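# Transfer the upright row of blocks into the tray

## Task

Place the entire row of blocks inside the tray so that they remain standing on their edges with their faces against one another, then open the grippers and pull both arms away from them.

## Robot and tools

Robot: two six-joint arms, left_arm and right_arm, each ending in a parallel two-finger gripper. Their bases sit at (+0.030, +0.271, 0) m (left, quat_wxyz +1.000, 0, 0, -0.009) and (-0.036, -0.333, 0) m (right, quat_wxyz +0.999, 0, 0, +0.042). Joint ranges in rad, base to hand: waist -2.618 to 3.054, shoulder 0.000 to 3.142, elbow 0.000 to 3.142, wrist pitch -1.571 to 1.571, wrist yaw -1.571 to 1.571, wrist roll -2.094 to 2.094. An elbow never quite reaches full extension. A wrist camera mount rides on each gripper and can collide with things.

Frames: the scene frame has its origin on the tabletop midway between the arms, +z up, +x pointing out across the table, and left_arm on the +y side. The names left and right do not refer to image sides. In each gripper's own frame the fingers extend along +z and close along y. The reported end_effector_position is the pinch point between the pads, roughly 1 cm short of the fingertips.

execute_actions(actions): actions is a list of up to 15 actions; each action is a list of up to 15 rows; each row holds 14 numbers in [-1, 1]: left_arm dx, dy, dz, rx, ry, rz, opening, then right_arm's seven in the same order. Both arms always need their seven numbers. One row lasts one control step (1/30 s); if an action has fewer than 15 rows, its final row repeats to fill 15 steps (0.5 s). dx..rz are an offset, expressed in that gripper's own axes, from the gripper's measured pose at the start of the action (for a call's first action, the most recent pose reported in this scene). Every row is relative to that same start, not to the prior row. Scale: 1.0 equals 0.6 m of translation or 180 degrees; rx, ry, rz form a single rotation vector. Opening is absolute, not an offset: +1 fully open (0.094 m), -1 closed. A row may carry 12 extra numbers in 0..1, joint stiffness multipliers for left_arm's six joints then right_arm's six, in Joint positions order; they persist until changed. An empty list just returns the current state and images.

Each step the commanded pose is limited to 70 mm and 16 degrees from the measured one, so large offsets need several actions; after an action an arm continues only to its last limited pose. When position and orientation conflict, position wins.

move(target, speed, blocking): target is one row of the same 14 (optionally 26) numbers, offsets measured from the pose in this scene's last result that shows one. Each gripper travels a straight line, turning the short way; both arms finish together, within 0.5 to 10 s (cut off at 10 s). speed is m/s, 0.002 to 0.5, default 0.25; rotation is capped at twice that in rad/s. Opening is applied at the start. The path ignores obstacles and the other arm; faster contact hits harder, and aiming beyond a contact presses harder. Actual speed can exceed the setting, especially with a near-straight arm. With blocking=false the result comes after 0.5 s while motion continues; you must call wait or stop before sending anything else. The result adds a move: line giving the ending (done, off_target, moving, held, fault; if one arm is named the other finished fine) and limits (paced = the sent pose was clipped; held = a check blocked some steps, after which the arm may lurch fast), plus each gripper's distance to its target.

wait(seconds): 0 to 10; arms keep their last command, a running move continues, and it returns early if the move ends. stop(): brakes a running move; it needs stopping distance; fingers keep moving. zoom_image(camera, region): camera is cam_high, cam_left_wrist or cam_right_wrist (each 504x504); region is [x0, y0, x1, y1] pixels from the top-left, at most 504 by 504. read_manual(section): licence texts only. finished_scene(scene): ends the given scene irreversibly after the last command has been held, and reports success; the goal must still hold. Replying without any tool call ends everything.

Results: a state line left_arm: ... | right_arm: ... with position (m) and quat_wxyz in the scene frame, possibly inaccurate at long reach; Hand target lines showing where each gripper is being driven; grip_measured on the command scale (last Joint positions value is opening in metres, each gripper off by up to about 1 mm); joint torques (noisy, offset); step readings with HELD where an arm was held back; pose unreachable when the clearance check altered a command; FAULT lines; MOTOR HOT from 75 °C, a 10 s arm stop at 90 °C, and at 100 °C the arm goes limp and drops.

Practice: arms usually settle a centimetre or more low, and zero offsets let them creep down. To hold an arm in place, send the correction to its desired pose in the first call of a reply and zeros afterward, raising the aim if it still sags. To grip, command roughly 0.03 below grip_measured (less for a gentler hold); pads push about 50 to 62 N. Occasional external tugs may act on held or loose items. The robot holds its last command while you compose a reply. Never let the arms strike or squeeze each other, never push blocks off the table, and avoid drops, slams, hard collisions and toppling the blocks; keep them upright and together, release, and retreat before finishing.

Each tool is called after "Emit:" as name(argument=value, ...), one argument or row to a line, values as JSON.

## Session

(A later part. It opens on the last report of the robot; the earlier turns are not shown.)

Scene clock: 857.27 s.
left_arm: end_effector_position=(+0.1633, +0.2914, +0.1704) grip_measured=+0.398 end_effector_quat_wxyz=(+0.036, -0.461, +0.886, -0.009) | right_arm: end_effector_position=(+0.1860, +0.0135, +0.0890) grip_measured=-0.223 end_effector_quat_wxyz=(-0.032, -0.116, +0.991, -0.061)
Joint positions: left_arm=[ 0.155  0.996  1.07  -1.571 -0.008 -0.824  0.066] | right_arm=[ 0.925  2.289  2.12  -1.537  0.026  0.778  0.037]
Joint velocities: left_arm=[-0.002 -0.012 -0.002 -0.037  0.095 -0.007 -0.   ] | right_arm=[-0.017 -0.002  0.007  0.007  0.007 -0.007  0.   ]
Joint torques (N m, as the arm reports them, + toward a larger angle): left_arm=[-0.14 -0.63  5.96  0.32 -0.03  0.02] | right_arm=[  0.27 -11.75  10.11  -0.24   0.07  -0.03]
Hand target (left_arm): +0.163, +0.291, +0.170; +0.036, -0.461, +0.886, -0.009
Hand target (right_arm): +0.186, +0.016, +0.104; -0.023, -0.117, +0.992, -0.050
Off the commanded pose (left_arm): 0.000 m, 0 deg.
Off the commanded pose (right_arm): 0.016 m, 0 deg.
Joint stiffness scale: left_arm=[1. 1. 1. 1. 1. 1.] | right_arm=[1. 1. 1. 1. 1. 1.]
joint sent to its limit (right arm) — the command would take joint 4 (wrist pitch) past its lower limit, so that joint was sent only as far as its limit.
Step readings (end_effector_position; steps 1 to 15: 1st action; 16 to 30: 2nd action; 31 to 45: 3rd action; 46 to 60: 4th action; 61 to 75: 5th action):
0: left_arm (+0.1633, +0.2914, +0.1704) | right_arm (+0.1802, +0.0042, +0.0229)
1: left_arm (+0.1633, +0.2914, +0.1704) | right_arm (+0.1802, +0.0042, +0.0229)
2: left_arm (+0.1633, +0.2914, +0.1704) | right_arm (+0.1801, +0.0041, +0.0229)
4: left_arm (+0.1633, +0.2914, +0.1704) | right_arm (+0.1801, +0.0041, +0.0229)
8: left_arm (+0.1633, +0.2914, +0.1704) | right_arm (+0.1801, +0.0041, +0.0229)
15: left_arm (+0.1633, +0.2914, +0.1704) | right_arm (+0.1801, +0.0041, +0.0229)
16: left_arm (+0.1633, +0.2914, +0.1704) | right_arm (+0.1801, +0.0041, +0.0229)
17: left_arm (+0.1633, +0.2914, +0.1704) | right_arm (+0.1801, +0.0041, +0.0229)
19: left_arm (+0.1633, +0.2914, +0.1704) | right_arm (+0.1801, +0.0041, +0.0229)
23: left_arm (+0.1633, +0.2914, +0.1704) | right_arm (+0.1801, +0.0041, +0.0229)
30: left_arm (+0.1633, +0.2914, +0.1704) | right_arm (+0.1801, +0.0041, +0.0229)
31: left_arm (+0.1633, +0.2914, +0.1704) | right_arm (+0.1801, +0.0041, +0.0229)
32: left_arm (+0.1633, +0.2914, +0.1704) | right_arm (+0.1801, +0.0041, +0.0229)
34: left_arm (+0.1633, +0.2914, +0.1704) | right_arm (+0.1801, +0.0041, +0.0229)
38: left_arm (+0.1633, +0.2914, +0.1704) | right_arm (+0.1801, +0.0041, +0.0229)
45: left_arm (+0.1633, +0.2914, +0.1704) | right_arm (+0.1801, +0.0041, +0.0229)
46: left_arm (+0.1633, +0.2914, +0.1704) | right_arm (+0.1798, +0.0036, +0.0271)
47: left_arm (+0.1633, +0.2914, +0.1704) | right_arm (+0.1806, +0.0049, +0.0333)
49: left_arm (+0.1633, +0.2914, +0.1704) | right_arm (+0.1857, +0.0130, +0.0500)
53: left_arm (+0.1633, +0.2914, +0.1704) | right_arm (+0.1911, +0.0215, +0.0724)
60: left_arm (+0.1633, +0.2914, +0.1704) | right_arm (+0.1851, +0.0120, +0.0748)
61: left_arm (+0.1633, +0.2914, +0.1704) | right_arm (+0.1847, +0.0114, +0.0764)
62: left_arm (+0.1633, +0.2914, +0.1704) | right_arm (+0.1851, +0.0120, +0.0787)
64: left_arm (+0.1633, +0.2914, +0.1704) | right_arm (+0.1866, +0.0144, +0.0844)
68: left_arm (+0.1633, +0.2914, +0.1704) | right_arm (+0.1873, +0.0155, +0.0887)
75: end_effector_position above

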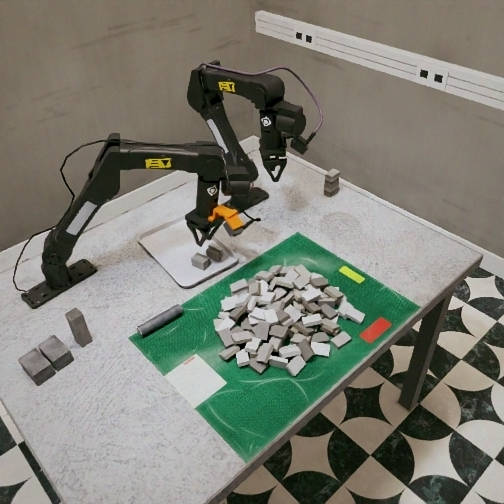

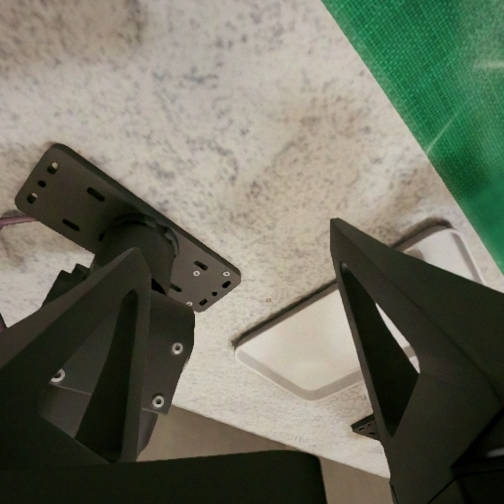

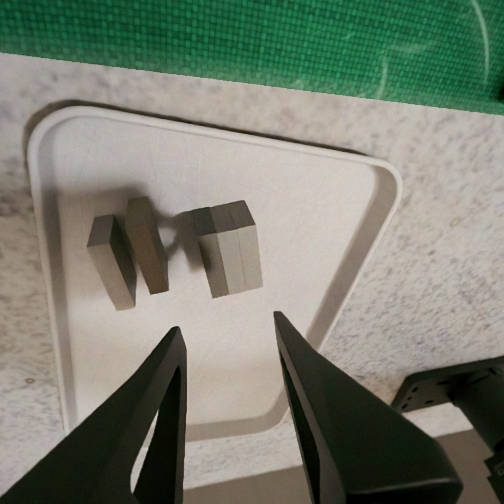

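Emit:
move(
  target=[0,0,0,0,0,0,0.4,0.012,0.03,0.04,-0.036,-0.024,0,1],
  speed=0.06,
)

Scene clock: 866.53 s.
left_arm: end_effector_position=(+0.1633, +0.2914, +0.1704) grip_measured=+0.398 end_effector_quat_wxyz=(+0.036, -0.461, +0.886, -0.009) | right_arm: end_effector_position=(+0.1764, +0.0223, +0.0575) grip_measured=+1.000 end_effector_quat_wxyz=(-0.011, -0.116, +0.993, -0.014)
Joint positions: left_arm=[ 0.155  0.996  1.07  -1.571 -0.008 -0.824  0.066] | right_arm=[ 0.945  2.186  1.833 -1.253  0.     0.797  0.094]
Joint velocities: left_arm=[-0.017  0.007  0.007  0.022  0.037 -0.037  0.   ] | right_arm=[ 0.012  0.007 -0.007  0.037 -0.022  0.022  0.   ]
Joint torques (N m, as the arm reports them, + toward a larger angle): left_arm=[ 0.   -0.61  5.94  0.33 -0.01 -0.02] | right_arm=[  0.96 -11.98   5.71   0.37  -0.02   0.07]
Hand target (left_arm): +0.163, +0.291, +0.170; +0.036, -0.461, +0.886, -0.009
Hand target (right_arm): +0.173, +0.026, +0.064; -0.003, -0.117, +0.993, -0.000
Off the commanded pose (left_arm): 0.000 m, 0 deg.
Off the commanded pose (right_arm): 0.008 m, 2 deg.
Joint stiffness scale: left_arm=[1. 1. 1. 1. 1. 1.] | right_arm=[1. 1. 1. 1. 1. 1.]
move: done

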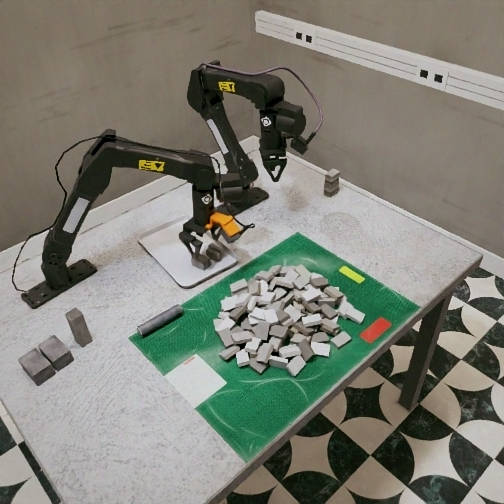

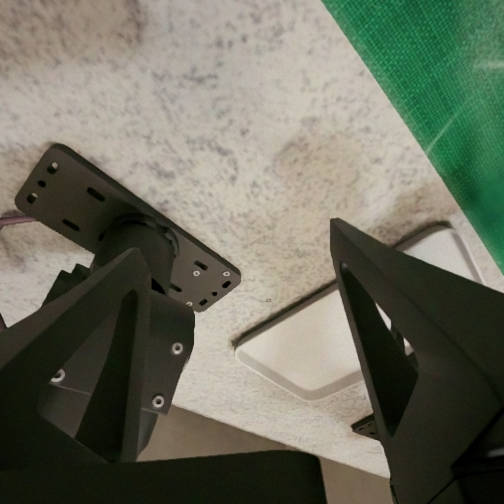

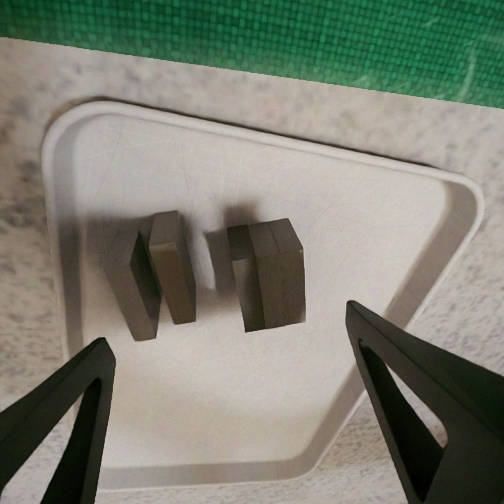

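Emit:
move(
  target=[0,0,0,0,0,0,0.4,-0.012,0.012,0.035,0,0,0,1],
  speed=0.03,
)

Scene clock: 869.03 s.
left_arm: end_effector_position=(+0.1633, +0.2914, +0.1704) grip_measured=+0.398 end_effector_quat_wxyz=(+0.036, -0.461, +0.886, -0.009) | right_arm: end_effector_position=(+0.1788, +0.0263, +0.0364) grip_measured=+1.000 end_effector_quat_wxyz=(-0.016, -0.115, +0.993, -0.021)
Joint positions: left_arm=[ 0.155  0.996  1.07  -1.571 -0.008 -0.824  0.066] | right_arm=[ 0.945  2.238  1.833 -1.219  0.     0.797  0.094]
Joint velocities: left_arm=[ 0.002 -0.012  0.002 -0.037  0.081 -0.051  0.   ] | right_arm=[ 0.002  0.012 -0.007  0.022 -0.022 -0.037  0.   ]
Joint torques (N m, as the arm reports them, + toward a larger angle): left_arm=[ 0.01 -0.67  5.94  0.3   0.02  0.  ] | right_arm=[ -0.05 -10.23   7.17   0.34   0.04  -0.04]
Hand target (left_arm): +0.163, +0.291, +0.170; +0.036, -0.461, +0.886, -0.009
Hand target (right_arm): +0.181, +0.030, +0.036; -0.011, -0.116, +0.993, -0.014
Off the commanded pose (left_arm): 0.000 m, 0 deg.
Off the commanded pose (right_arm): 0.005 m, 1 deg.
Joint stiffness scale: left_arm=[1. 1. 1. 1. 1. 1.] | right_arm=[1. 1. 1. 1. 1. 1.]
move: done

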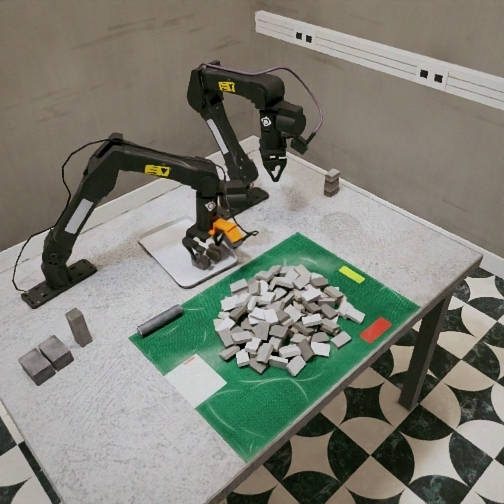

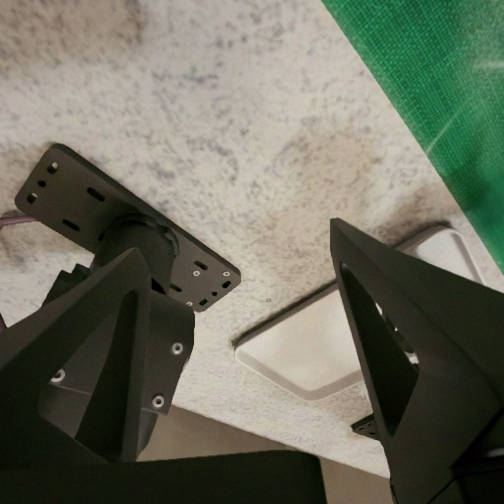

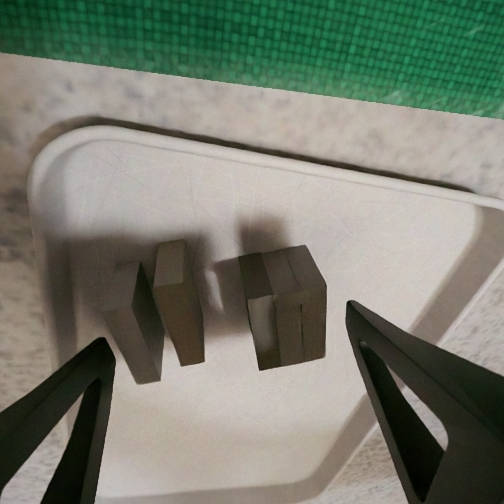

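Emit:
execute_actions(
  actions=[
    [[0,0,0,0,0,0,0.4,0,0.014,-0.012,0,0,0,1]],
  ],
)

Scene clock: 871.17 s.
left_arm: end_effector_position=(+0.1633, +0.2914, +0.1704) grip_measured=+0.398 end_effector_quat_wxyz=(+0.036, -0.461, +0.886, -0.009) | right_arm: end_effector_position=(+0.1771, +0.0278, +0.0338) grip_measured=+1.000 end_effector_quat_wxyz=(-0.021, -0.115, +0.993, -0.028)
Joint positions: left_arm=[ 0.155  0.996  1.07  -1.571 -0.008 -0.824  0.066] | right_arm=[ 0.95   2.26   1.858 -1.239  0.     0.804  0.094]
Joint velocities: left_arm=[-0.002 -0.012  0.002  0.095 -0.051  0.037 -0.   ] | right_arm=[-0.002 -0.012 -0.012 -0.007 -0.022 -0.022  0.   ]
Joint torques (N m, as the arm reports them, + toward a larger angle): left_arm=[-0.07 -0.6   6.09  0.29  0.01 -0.01] | right_arm=[  0.78 -10.38  10.78  -0.09   0.04   0.05]
Hand target (left_arm): +0.163, +0.291, +0.170; +0.036, -0.461, +0.886, -0.009
Hand target (right_arm): +0.177, +0.035, +0.043; -0.016, -0.116, +0.993, -0.021
Off the commanded pose (left_arm): 0.000 m, 0 deg.
Off the commanded pose (right_arm): 0.012 m, 1 deg.
Joint stiffness scale: left_arm=[1. 1. 1. 1. 1. 1.] | right_arm=[1. 1. 1. 1. 1. 1.]
Step readings (end_effector_position):
0: left_arm (+0.1633, +0.2914, +0.1704) | right_arm (+0.1789, +0.0265, +0.0364)
1: left_arm (+0.1633, +0.2914, +0.1704) | right_arm (+0.1787, +0.0265, +0.0364)
2: left_arm (+0.1633, +0.2914, +0.1704) | right_arm (+0.1789, +0.0271, +0.0363)
4: left_arm (+0.1633, +0.2914, +0.1704) | right_arm (+0.1791, +0.0290, +0.0356)
8: left_arm (+0.1633, +0.2914, +0.1704) | right_arm (+0.1779, +0.0288, +0.0339)
15: end_effector_position above

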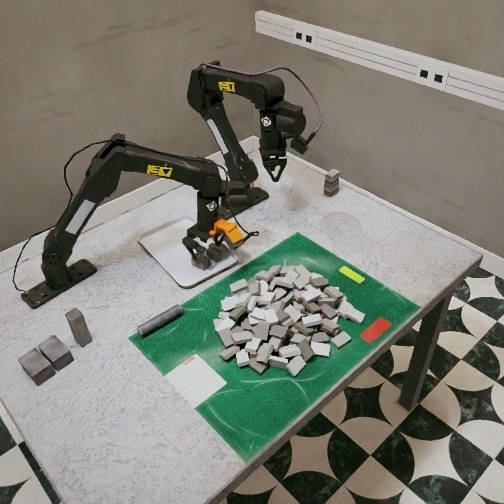

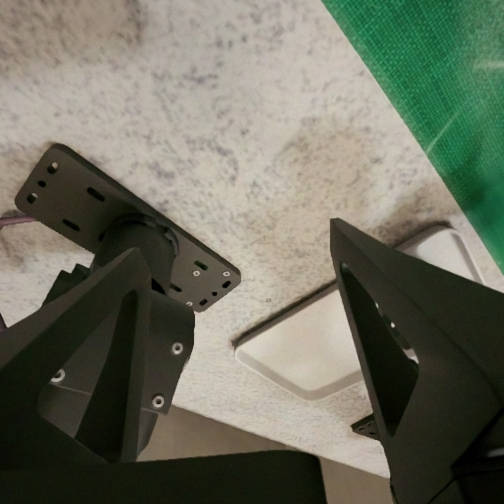

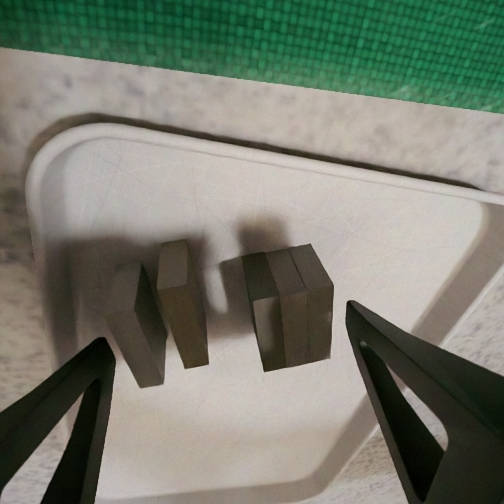

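Emit:
execute_actions(
  actions=[
    [[0,0,0,0,0,0,0.4,-0.006,0,0.02,0,0,0,1]],
    [[0,0,0,0,0,0,0.4,0,0,0,0,0,0,1]],
  ],
)

Scene clock: 874.30 s.
left_arm: end_effector_position=(+0.1633, +0.2914, +0.1704) grip_measured=+0.398 end_effector_quat_wxyz=(+0.036, -0.461, +0.886, -0.009) | right_arm: end_effector_position=(+0.1786, +0.0303, +0.0262) grip_measured=+1.000 end_effector_quat_wxyz=(-0.021, -0.115, +0.993, -0.028)
Joint positions: left_arm=[ 0.155  0.996  1.07  -1.571 -0.008 -0.824  0.066] | right_arm=[ 0.95   2.278  1.858 -1.221  0.     0.804  0.094]
Joint velocities: left_arm=[-0.012 -0.007  0.012 -0.051 -0.022 -0.037  0.   ] | right_arm=[ 0.022 -0.002 -0.007 -0.037 -0.037  0.007  0.   ]
Joint torques (N m, as the arm reports them, + toward a larger angle): left_arm=[-0.08 -0.67  5.96  0.31 -0.03  0.02] | right_arm=[ -0.06 -10.44   7.26   0.09   0.05  -0.03]
Hand target (left_arm): +0.163, +0.291, +0.170; +0.036, -0.461, +0.886, -0.009
Hand target (right_arm): +0.179, +0.030, +0.026; -0.021, -0.115, +0.993, -0.028
Off the commanded pose (left_arm): 0.000 m, 0 deg.
Off the commanded pose (right_arm): 0.000 m, 0 deg.
Joint stiffness scale: left_arm=[1. 1. 1. 1. 1. 1.] | right_arm=[1. 1. 1. 1. 1. 1.]
Step readings (end_effector_position; steps 1 to 15: 1st action; 16 to 30: 2nd action):
0: left_arm (+0.1633, +0.2914, +0.1704) | right_arm (+0.1770, +0.0275, +0.0338)
1: left_arm (+0.1633, +0.2914, +0.1704) | right_arm (+0.1771, +0.0277, +0.0334)
2: left_arm (+0.1633, +0.2914, +0.1704) | right_arm (+0.1775, +0.0284, +0.0327)
4: left_arm (+0.1633, +0.2914, +0.1704) | right_arm (+0.1780, +0.0293, +0.0303)
8: left_arm (+0.1633, +0.2914, +0.1704) | right_arm (+0.1783, +0.0298, +0.0265)
15: left_arm (+0.1633, +0.2914, +0.1704) | right_arm (+0.1786, +0.0303, +0.0262)
16: left_arm (+0.1633, +0.2914, +0.1704) | right_arm (+0.1786, +0.0303, +0.0262)
17: left_arm (+0.1633, +0.2914, +0.1704) | right_arm (+0.1786, +0.0303, +0.0262)
19: left_arm (+0.1633, +0.2914, +0.1704) | right_arm (+0.1786, +0.0303, +0.0262)
23: left_arm (+0.1633, +0.2914, +0.1704) | right_arm (+0.1786, +0.0303, +0.0262)
30: end_effector_position above

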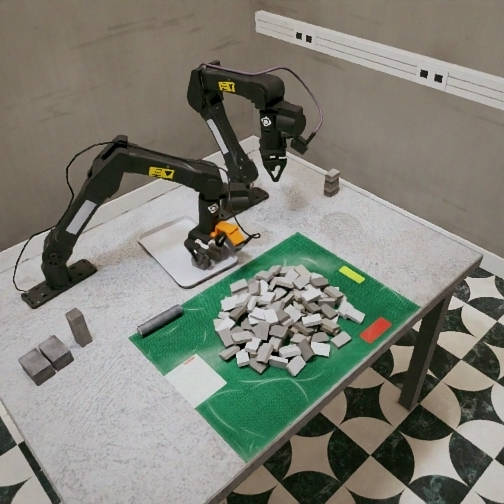

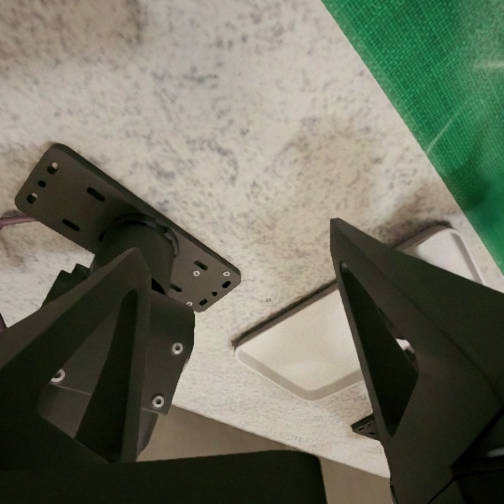

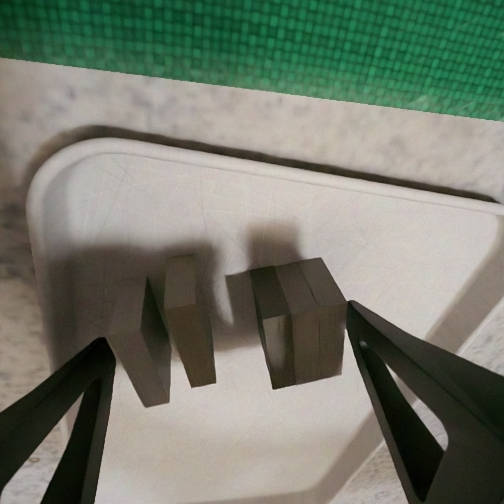

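A bit lower, then close stepwise.

Emit:
execute_actions(
  actions=[
    [[0,0,0,0,0,0,0.4,0,-0.004,0.01,0,0,0,1]],
    [[0,0,0,0,0,0,0.4,0,0,0,0,0,0,0.85]],
    [[0,0,0,0,0,0,0.4,0,0,0,0,0,0,0.7]],
    [[0,0,0,0,0,0,0.4,0,0,0,0,0,0,0.55]],
    [[0,0,0,0,0,0,0.4,0,0,0,0,0,0,0.4]],
    [[0,0,0,0,0,0,0.4,0,0,0,0,0,0,0.25]],
    [[0,0,0,0,0,0,0.4,0,0,0,0,0,0,0.13]],
    [[0,0,0,0,0,0,0.4,0,0,0,0,0,0,0.04]],
    [[0,0,0,0,0,0,0.4,0,0,0,0,0,0,0.04]],
  ],
)

Scene clock: 880.83 s.
left_arm: end_effector_position=(+0.1633, +0.2914, +0.1704) grip_measured=+0.398 end_effector_quat_wxyz=(+0.036, -0.461, +0.886, -0.009) | right_arm: end_effector_position=(+0.1804, +0.0277, +0.0258) grip_measured=+0.065 end_effector_quat_wxyz=(-0.017, -0.115, +0.993, -0.035)
Joint positions: left_arm=[ 0.155  0.996  1.07  -1.571 -0.008 -0.824  0.066] | right_arm=[ 0.95   2.28   1.858 -1.226  0.016  0.804  0.05 ]
Joint velocities: left_arm=[-0.017 -0.002 -0.007  0.022 -0.066 -0.066  0.001] | right_arm=[-0.022 -0.002 -0.012 -0.066 -0.007 -0.022  0.001]
Joint torques (N m, as the arm reports them, + toward a larger angle): left_arm=[-0.05 -0.65  6.02  0.32  0.01 -0.03] | right_arm=[ -0.01 -10.4    7.22   0.07   0.06  -0.03]
Hand target (left_arm): +0.163, +0.291, +0.170; +0.036, -0.461, +0.886, -0.009
Hand target (right_arm): +0.180, +0.028, +0.026; -0.017, -0.115, +0.993, -0.035
Off the commanded pose (left_arm): 0.000 m, 0 deg.
Off the commanded pose (right_arm): 0.000 m, 0 deg.
Joint stiffness scale: left_arm=[1. 1. 1. 1. 1. 1.] | right_arm=[1. 1. 1. 1. 1. 1.]
Step readings (end_effector_position; steps 1 to 15: 1st action; 16 to 30: 2nd action; 31 to 45: 3rd action; 46 to 60: 4th action; 61 to 75: 5th action; 76 to 90: 6th action; 91 to 105: 7th action; 106 to 120: 8th action; 121 to 135: 9th action):
0: left_arm (+0.1633, +0.2914, +0.1704) | right_arm (+0.1786, +0.0303, +0.0262)
1: left_arm (+0.1633, +0.2914, +0.1704) | right_arm (+0.1787, +0.0305, +0.0261)
2: left_arm (+0.1633, +0.2914, +0.1704) | right_arm (+0.1788, +0.0307, +0.0261)
4: left_arm (+0.1633, +0.2914, +0.1704) | right_arm (+0.1791, +0.0311, +0.0261)
8: left_arm (+0.1633, +0.2914, +0.1704) | right_arm (+0.1794, +0.0316, +0.0261)
15: left_arm (+0.1633, +0.2914, +0.1704) | right_arm (+0.1795, +0.0318, +0.0260)
16: left_arm (+0.1633, +0.2914, +0.1704) | right_arm (+0.1795, +0.0318, +0.0260)
17: left_arm (+0.1633, +0.2914, +0.1704) | right_arm (+0.1795, +0.0318, +0.0260)
19: left_arm (+0.1633, +0.2914, +0.1704) | right_arm (+0.1795, +0.0318, +0.0260)
23: left_arm (+0.1633, +0.2914, +0.1704) | right_arm (+0.1795, +0.0318, +0.0260)
30: left_arm (+0.1633, +0.2914, +0.1704) | right_arm (+0.1795, +0.0318, +0.0260)
31: left_arm (+0.1633, +0.2914, +0.1704) | right_arm (+0.1795, +0.0313, +0.0261)
32: left_arm (+0.1633, +0.2914, +0.1704) | right_arm (+0.1795, +0.0312, +0.0261)
34: left_arm (+0.1633, +0.2914, +0.1704) | right_arm (+0.1795, +0.0311, +0.0261)
38: left_arm (+0.1633, +0.2914, +0.1704) | right_arm (+0.1795, +0.0311, +0.0261)
45: left_arm (+0.1633, +0.2914, +0.1704) | right_arm (+0.1795, +0.0311, +0.0261)
46: left_arm (+0.1633, +0.2914, +0.1704) | right_arm (+0.1797, +0.0305, +0.0261)
47: left_arm (+0.1633, +0.2914, +0.1704) | right_arm (+0.1797, +0.0304, +0.0261)
49: left_arm (+0.1633, +0.2914, +0.1704) | right_arm (+0.1797, +0.0304, +0.0261)
53: left_arm (+0.1633, +0.2914, +0.1704) | right_arm (+0.1797, +0.0304, +0.0261)
60: left_arm (+0.1633, +0.2914, +0.1704) | right_arm (+0.1797, +0.0304, +0.0261)
61: left_arm (+0.1633, +0.2914, +0.1704) | right_arm (+0.1798, +0.0301, +0.0261)
62: left_arm (+0.1633, +0.2914, +0.1704) | right_arm (+0.1798, +0.0301, +0.0261)
64: left_arm (+0.1633, +0.2914, +0.1704) | right_arm (+0.1798, +0.0301, +0.0261)
68: left_arm (+0.1633, +0.2914, +0.1704) | right_arm (+0.1798, +0.0301, +0.0261)
75: left_arm (+0.1633, +0.2914, +0.1704) | right_arm (+0.1798, +0.0301, +0.0261)
76: left_arm (+0.1633, +0.2914, +0.1704) | right_arm (+0.1800, +0.0297, +0.0262)
77: left_arm (+0.1633, +0.2914, +0.1704) | right_arm (+0.1799, +0.0294, +0.0262)
79: left_arm (+0.1633, +0.2914, +0.1704) | right_arm (+0.1801, +0.0292, +0.0262)
83: left_arm (+0.1633, +0.2914, +0.1704) | right_arm (+0.1801, +0.0292, +0.0262)
90: left_arm (+0.1633, +0.2914, +0.1704) | right_arm (+0.1801, +0.0292, +0.0262)
91: left_arm (+0.1633, +0.2914, +0.1704) | right_arm (+0.1800, +0.0289, +0.0262)
92: left_arm (+0.1633, +0.2914, +0.1704) | right_arm (+0.1802, +0.0283, +0.0262)
94: left_arm (+0.1633, +0.2914, +0.1704) | right_arm (+0.1803, +0.0278, +0.0263)
98: left_arm (+0.1633, +0.2914, +0.1704) | right_arm (+0.1803, +0.0278, +0.0263)
105: left_arm (+0.1633, +0.2914, +0.1704) | right_arm (+0.1803, +0.0278, +0.0263)
106: left_arm (+0.1633, +0.2914, +0.1704) | right_arm (+0.1804, +0.0278, +0.0263)
107: left_arm (+0.1633, +0.2914, +0.1704) | right_arm (+0.1803, +0.0277, +0.0258)
109: left_arm (+0.1633, +0.2914, +0.1704) | right_arm (+0.1804, +0.0277, +0.0258)
113: left_arm (+0.1633, +0.2914, +0.1704) | right_arm (+0.1804, +0.0277, +0.0258)
120: left_arm (+0.1633, +0.2914, +0.1704) | right_arm (+0.1804, +0.0277, +0.0258)
121: left_arm (+0.1633, +0.2914, +0.1704) | right_arm (+0.1804, +0.0277, +0.0258)
122: left_arm (+0.1633, +0.2914, +0.1704) | right_arm (+0.1804, +0.0277, +0.0258)
124: left_arm (+0.1633, +0.2914, +0.1704) | right_arm (+0.1804, +0.0277, +0.0258)
128: left_arm (+0.1633, +0.2914, +0.1704) | right_arm (+0.1804, +0.0277, +0.0258)
135: end_effector_position above

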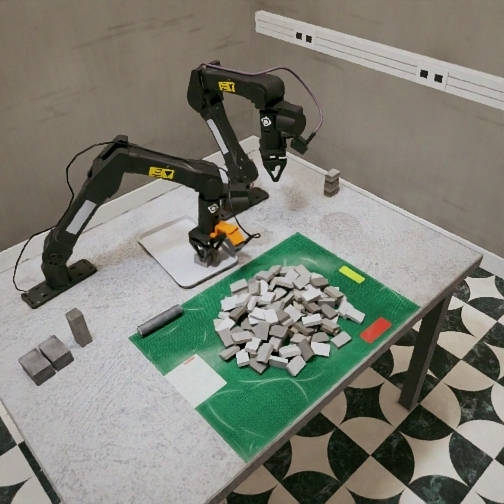

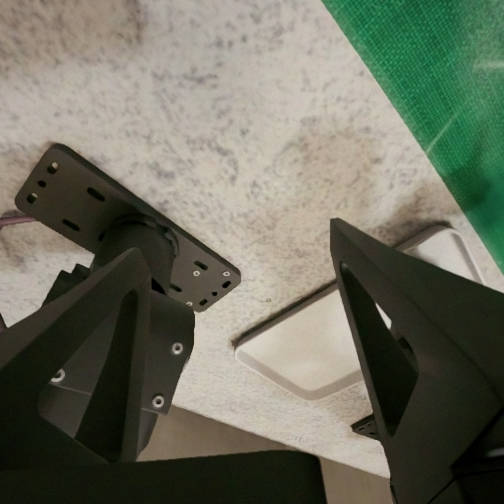

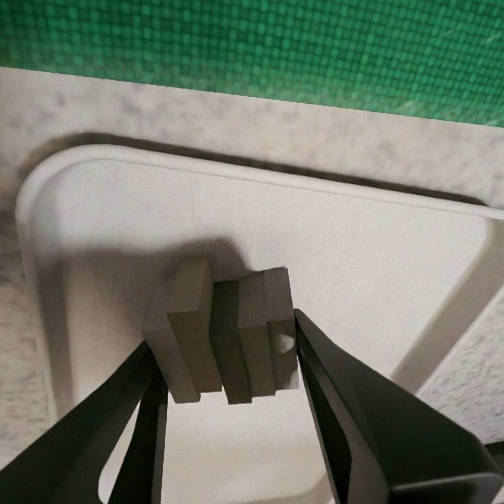

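All together. Release slowly and lift.

Emit:
execute_actions(
  actions=[
    [[0,0,0,0,0,0,0.4,0,0,0,0,0,0,0.08]],
    [[0,0,0,0,0,0,0.4,0,0,0,0,0,0,0.13]],
    [[0,0,0,0,0,0,0.4,0,0,0,0,0,0,0.2]],
    [[0,0,0,0,0,0,0.4,0,0,0,0,0,0,0.4]],
    [[0,0,0,0,0,0,0.4,0,-0.01,-0.1,0,0,0,0.4]],
    [[0,0,0,0,0,0,0.4,0.05,0,-0.08,0,0,0,0.4]],
    [[0,0,0,0,0,0,0.4,0.1,-0.1,-0.05,0,0,0,0.4]],
    [[0,0,0,0,0,0,0.4,0.05,-0.1,0,0,0,0,0.4]],
  ],
)

Scene clock: 888.53 s.
left_arm: end_effector_position=(+0.1633, +0.2914, +0.1704) grip_measured=+0.398 end_effector_quat_wxyz=(+0.036, -0.461, +0.886, -0.009) | right_arm: end_effector_position=(+0.0995, -0.1049, +0.1631) grip_measured=+0.398 end_effector_quat_wxyz=(-0.018, -0.118, +0.992, -0.032)
Joint positions: left_arm=[ 0.155  0.996  1.07  -1.571 -0.008 -0.824  0.066] | right_arm=[ 0.953  1.62   1.493 -1.516  0.01   0.801  0.066]
Joint velocities: left_arm=[ 0.002 -0.032  0.007 -0.066 -0.022 -0.007  0.   ] | right_arm=[ 0.007  0.007  0.012 -0.007  0.081  0.007  0.001]
Joint torques (N m, as the arm reports them, + toward a larger angle): left_arm=[ 0.03 -0.66  6.07  0.3   0.    0.01] | right_arm=[-0.63 -5.88  6.34  0.15  0.14 -0.1 ]
Hand target (left_arm): +0.163, +0.291, +0.170; +0.036, -0.461, +0.886, -0.009
Hand target (right_arm): +0.101, -0.107, +0.162; -0.015, -0.119, +0.992, -0.033
Off the commanded pose (left_arm): 0.000 m, 0 deg.
Off the commanded pose (right_arm): 0.004 m, 0 deg.
Joint stiffness scale: left_arm=[1. 1. 1. 1. 1. 1.] | right_arm=[1. 1. 1. 1. 1. 1.]
Step readings (end_effector_position; steps 1 to 15: 1st action; 16 to 30: 2nd action; 31 to 45: 3rd action; 46 to 60: 4th action; 61 to 75: 5th action; 76 to 90: 6th action; 91 to 105: 7th action; 106 to 120: 8th action):
0: left_arm (+0.1633, +0.2914, +0.1704) | right_arm (+0.1804, +0.0277, +0.0258)
1: left_arm (+0.1633, +0.2914, +0.1704) | right_arm (+0.1804, +0.0277, +0.0258)
2: left_arm (+0.1633, +0.2914, +0.1704) | right_arm (+0.1804, +0.0277, +0.0258)
4: left_arm (+0.1633, +0.2914, +0.1704) | right_arm (+0.1804, +0.0277, +0.0258)
8: left_arm (+0.1633, +0.2914, +0.1704) | right_arm (+0.1804, +0.0277, +0.0258)
15: left_arm (+0.1633, +0.2914, +0.1704) | right_arm (+0.1804, +0.0277, +0.0258)
16: left_arm (+0.1633, +0.2914, +0.1704) | right_arm (+0.1804, +0.0277, +0.0258)
17: left_arm (+0.1633, +0.2914, +0.1704) | right_arm (+0.1804, +0.0277, +0.0258)
19: left_arm (+0.1633, +0.2914, +0.1704) | right_arm (+0.1804, +0.0277, +0.0258)
23: left_arm (+0.1633, +0.2914, +0.1704) | right_arm (+0.1804, +0.0277, +0.0258)
30: left_arm (+0.1633, +0.2914, +0.1704) | right_arm (+0.1804, +0.0277, +0.0258)
31: left_arm (+0.1633, +0.2914, +0.1704) | right_arm (+0.1804, +0.0277, +0.0258)
32: left_arm (+0.1633, +0.2914, +0.1704) | right_arm (+0.1804, +0.0277, +0.0258)
34: left_arm (+0.1633, +0.2914, +0.1704) | right_arm (+0.1804, +0.0277, +0.0258)
38: left_arm (+0.1633, +0.2914, +0.1704) | right_arm (+0.1804, +0.0277, +0.0258)
45: left_arm (+0.1633, +0.2914, +0.1704) | right_arm (+0.1804, +0.0277, +0.0258)
46: left_arm (+0.1633, +0.2914, +0.1704) | right_arm (+0.1804, +0.0277, +0.0258)
47: left_arm (+0.1633, +0.2914, +0.1704) | right_arm (+0.1804, +0.0277, +0.0258)
49: left_arm (+0.1633, +0.2914, +0.1704) | right_arm (+0.1804, +0.0277, +0.0258)
53: left_arm (+0.1633, +0.2914, +0.1704) | right_arm (+0.1804, +0.0277, +0.0258)
60: left_arm (+0.1633, +0.2914, +0.1704) | right_arm (+0.1804, +0.0277, +0.0258)
61: left_arm (+0.1633, +0.2914, +0.1704) | right_arm (+0.1799, +0.0269, +0.0297)
62: left_arm (+0.1633, +0.2914, +0.1704) | right_arm (+0.1796, +0.0264, +0.0353)
64: left_arm (+0.1633, +0.2914, +0.1704) | right_arm (+0.1819, +0.0303, +0.0505)
68: left_arm (+0.1633, +0.2914, +0.1704) | right_arm (+0.1853, +0.0360, +0.0734)
75: left_arm (+0.1633, +0.2914, +0.1704) | right_arm (+0.1809, +0.0286, +0.0766)
76: left_arm (+0.1633, +0.2914, +0.1704) | right_arm (+0.1787, +0.0274, +0.0783)
77: left_arm (+0.1633, +0.2914, +0.1704) | right_arm (+0.1748, +0.0255, +0.0808)
79: left_arm (+0.1633, +0.2914, +0.1704) | right_arm (+0.1657, +0.0249, +0.0899)
83: left_arm (+0.1633, +0.2914, +0.1704) | right_arm (+0.1541, +0.0275, +0.1077)
90: left_arm (+0.1633, +0.2914, +0.1704) | right_arm (+0.1519, +0.0251, +0.1123)
91: left_arm (+0.1633, +0.2914, +0.1704) | right_arm (+0.1507, +0.0227, +0.1117)
92: left_arm (+0.1633, +0.2914, +0.1704) | right_arm (+0.1445, +0.0111, +0.1102)
94: left_arm (+0.1633, +0.2914, +0.1704) | right_arm (+0.1292, -0.0179, +0.1163)
98: left_arm (+0.1633, +0.2914, +0.1704) | right_arm (+0.1160, -0.0415, +0.1468)
105: left_arm (+0.1633, +0.2914, +0.1704) | right_arm (+0.1148, -0.0422, +0.1555)
106: left_arm (+0.1633, +0.2914, +0.1704) | right_arm (+0.1149, -0.0444, +0.1524)
107: left_arm (+0.1633, +0.2914, +0.1704) | right_arm (+0.1113, -0.0563, +0.1476)
109: left_arm (+0.1633, +0.2914, +0.1704) | right_arm (+0.1022, -0.0874, +0.1466)
113: left_arm (+0.1633, +0.2914, +0.1704) | right_arm (+0.0996, -0.1046, +0.1609)
120: end_effector_position above

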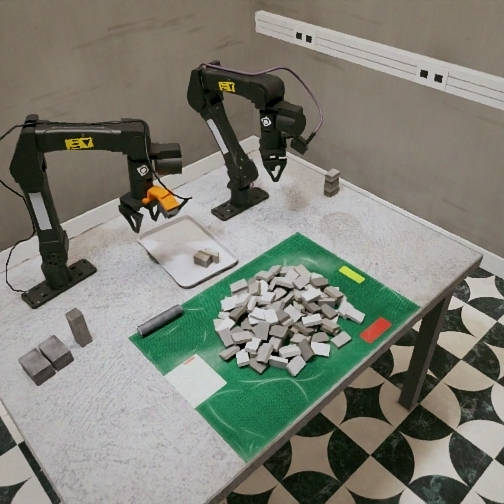

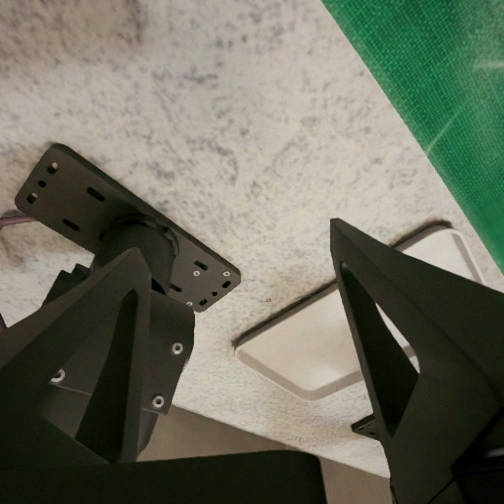

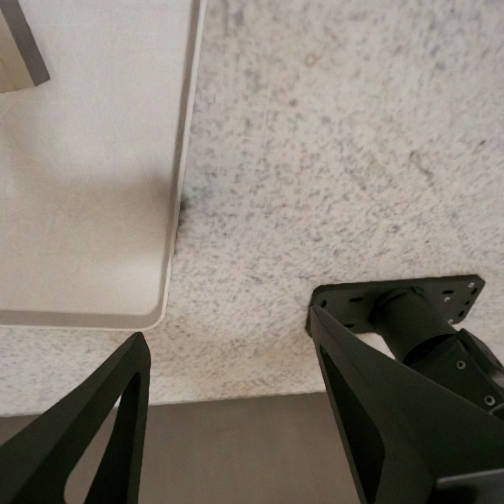

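Emit:
zoom_image(
  camera="cam_high",
  region=[150,220,240,290],
)

Region (150, 220, 240, 290) of cam_high's 504x504 image, scaled by 5.600, with more detail than that image has.

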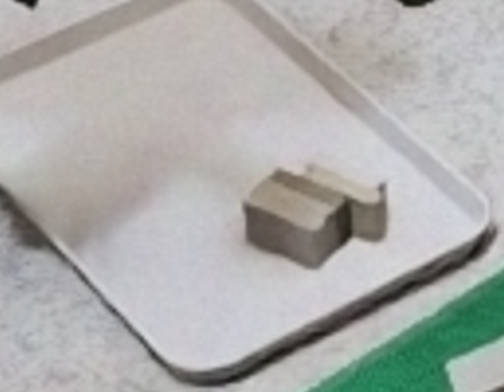

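Emit:
move(
  target=[0,0,0,0,0,0,0.4,-0.08,0.15,0.03,0,0,0,0.4],
)

Scene clock: 891.50 s.
left_arm: end_effector_position=(+0.1633, +0.2914, +0.1704) grip_measured=+0.398 end_effector_quat_wxyz=(+0.036, -0.461, +0.886, -0.009) | right_arm: end_effector_position=(+0.1220, -0.0154, +0.1235) grip_measured=+0.398 end_effector_quat_wxyz=(-0.028, -0.118, +0.991, -0.048)
Joint positions: left_arm=[ 0.155  0.996  1.07  -1.571 -0.008 -0.824  0.066] | right_arm=[ 1.024  2.003  1.811 -1.49   0.005  0.871  0.066]
Joint velocities: left_arm=[ 0.017  0.007  0.012  0.051 -0.051 -0.007 -0.001] | right_arm=[-0.017  0.012 -0.007  0.022 -0.037 -0.037 -0.001]
Joint torques (N m, as the arm reports them, + toward a larger angle): left_arm=[ 0.06 -0.64  5.94  0.3  -0.03  0.01] | right_arm=[ 0.67 -9.08 10.58 -0.06  0.02  0.06]
Hand target (left_arm): +0.163, +0.291, +0.170; +0.036, -0.461, +0.886, -0.009
Hand target (right_arm): +0.123, -0.008, +0.135; -0.018, -0.118, +0.992, -0.031
Off the commanded pose (left_arm): 0.000 m, 0 deg.
Off the commanded pose (right_arm): 0.016 m, 2 deg.
Joint stiffness scale: left_arm=[1. 1. 1. 1. 1. 1.] | right_arm=[1. 1. 1. 1. 1. 1.]
move: off_target (right_arm)

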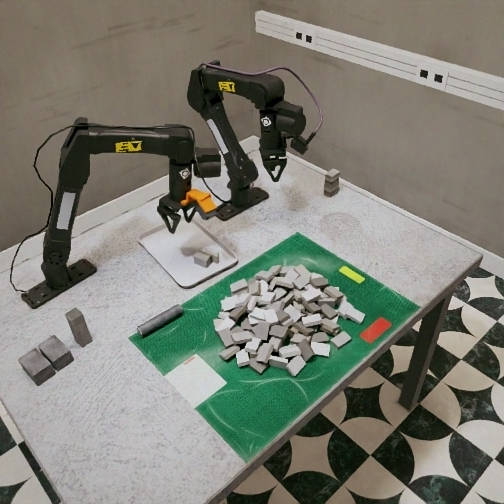

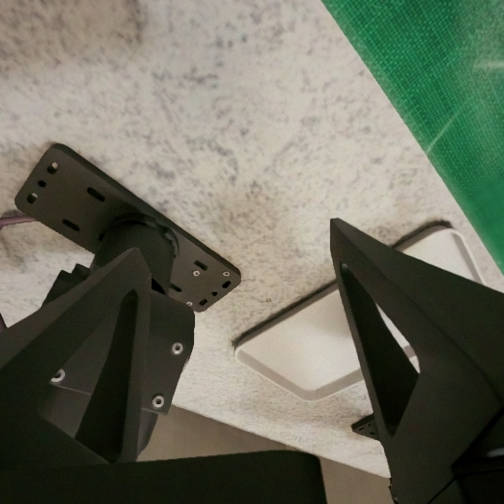

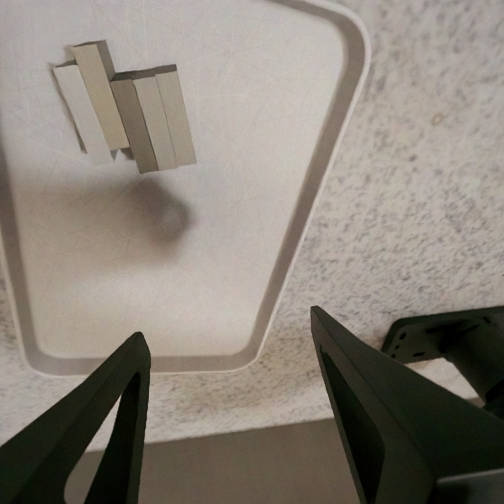

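Good: all five standing, touching.

Emit:
move(
  target=[0,0,0,0,0,0,0.4,0.05,-0.15,-0.05,0,0,0,0.4],
)

Emit:
finished_scene(
  scene=2,
)

Scene clock: 894.37 s.
left_arm: end_effector_position=(+0.1633, +0.2914, +0.1704) grip_measured=+0.398 end_effector_quat_wxyz=(+0.036, -0.461, +0.886, -0.009) | right_arm: end_effector_position=(+0.1191, -0.0972, +0.1668) grip_measured=+0.398 end_effector_quat_wxyz=(-0.021, -0.117, +0.992, -0.033)
Joint positions: left_arm=[ 0.155  0.996  1.07  -1.571 -0.008 -0.824  0.066] | right_arm=[ 0.907  1.693  1.587 -1.544  0.01   0.756  0.066]
Joint velocities: left_arm=[-0.007  0.007 -0.002  0.022  0.007 -0.007 -0.001] | right_arm=[-0.012  0.012 -0.022 -0.037  0.007 -0.022 -0.001]
Joint torques (N m, as the arm reports them, + toward a larger angle): left_arm=[ 0.1  -0.61  6.05  0.29 -0.01  0.  ] | right_arm=[-0.58 -6.64  5.61 -0.06  0.17 -0.1 ]
Hand target (left_arm): +0.163, +0.291, +0.170; +0.036, -0.461, +0.886, -0.009
Hand target (right_arm): +0.118, -0.106, +0.166; -0.025, -0.118, +0.992, -0.045
Off the commanded pose (left_arm): 0.000 m, 0 deg.
Off the commanded pose (right_arm): 0.010 m, 2 deg.
Joint stiffness scale: left_arm=[1. 1. 1. 1. 1. 1.] | right_arm=[1. 1. 1. 1. 1. 1.]
joint sent to its limit (right arm) — the command would take joint 4 (wrist pitch) past its lower limit, so that joint was sent only as far as its limit.
move: done

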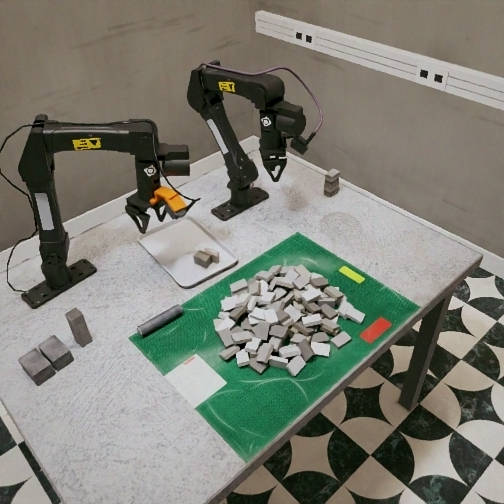

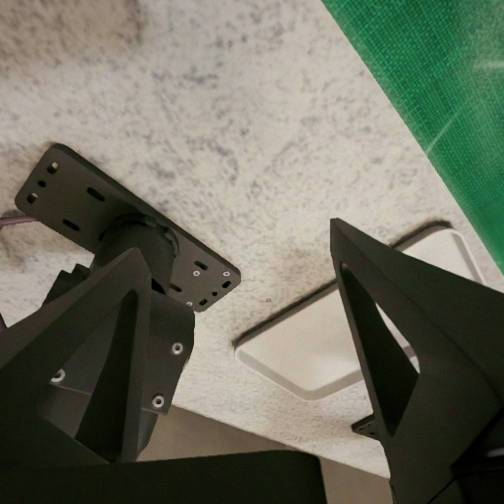

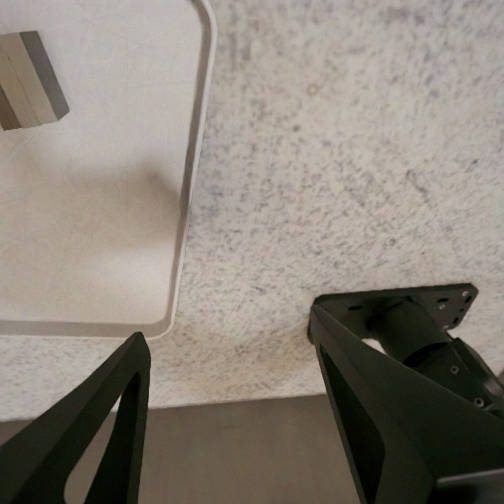

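The scene is finished: the task was done.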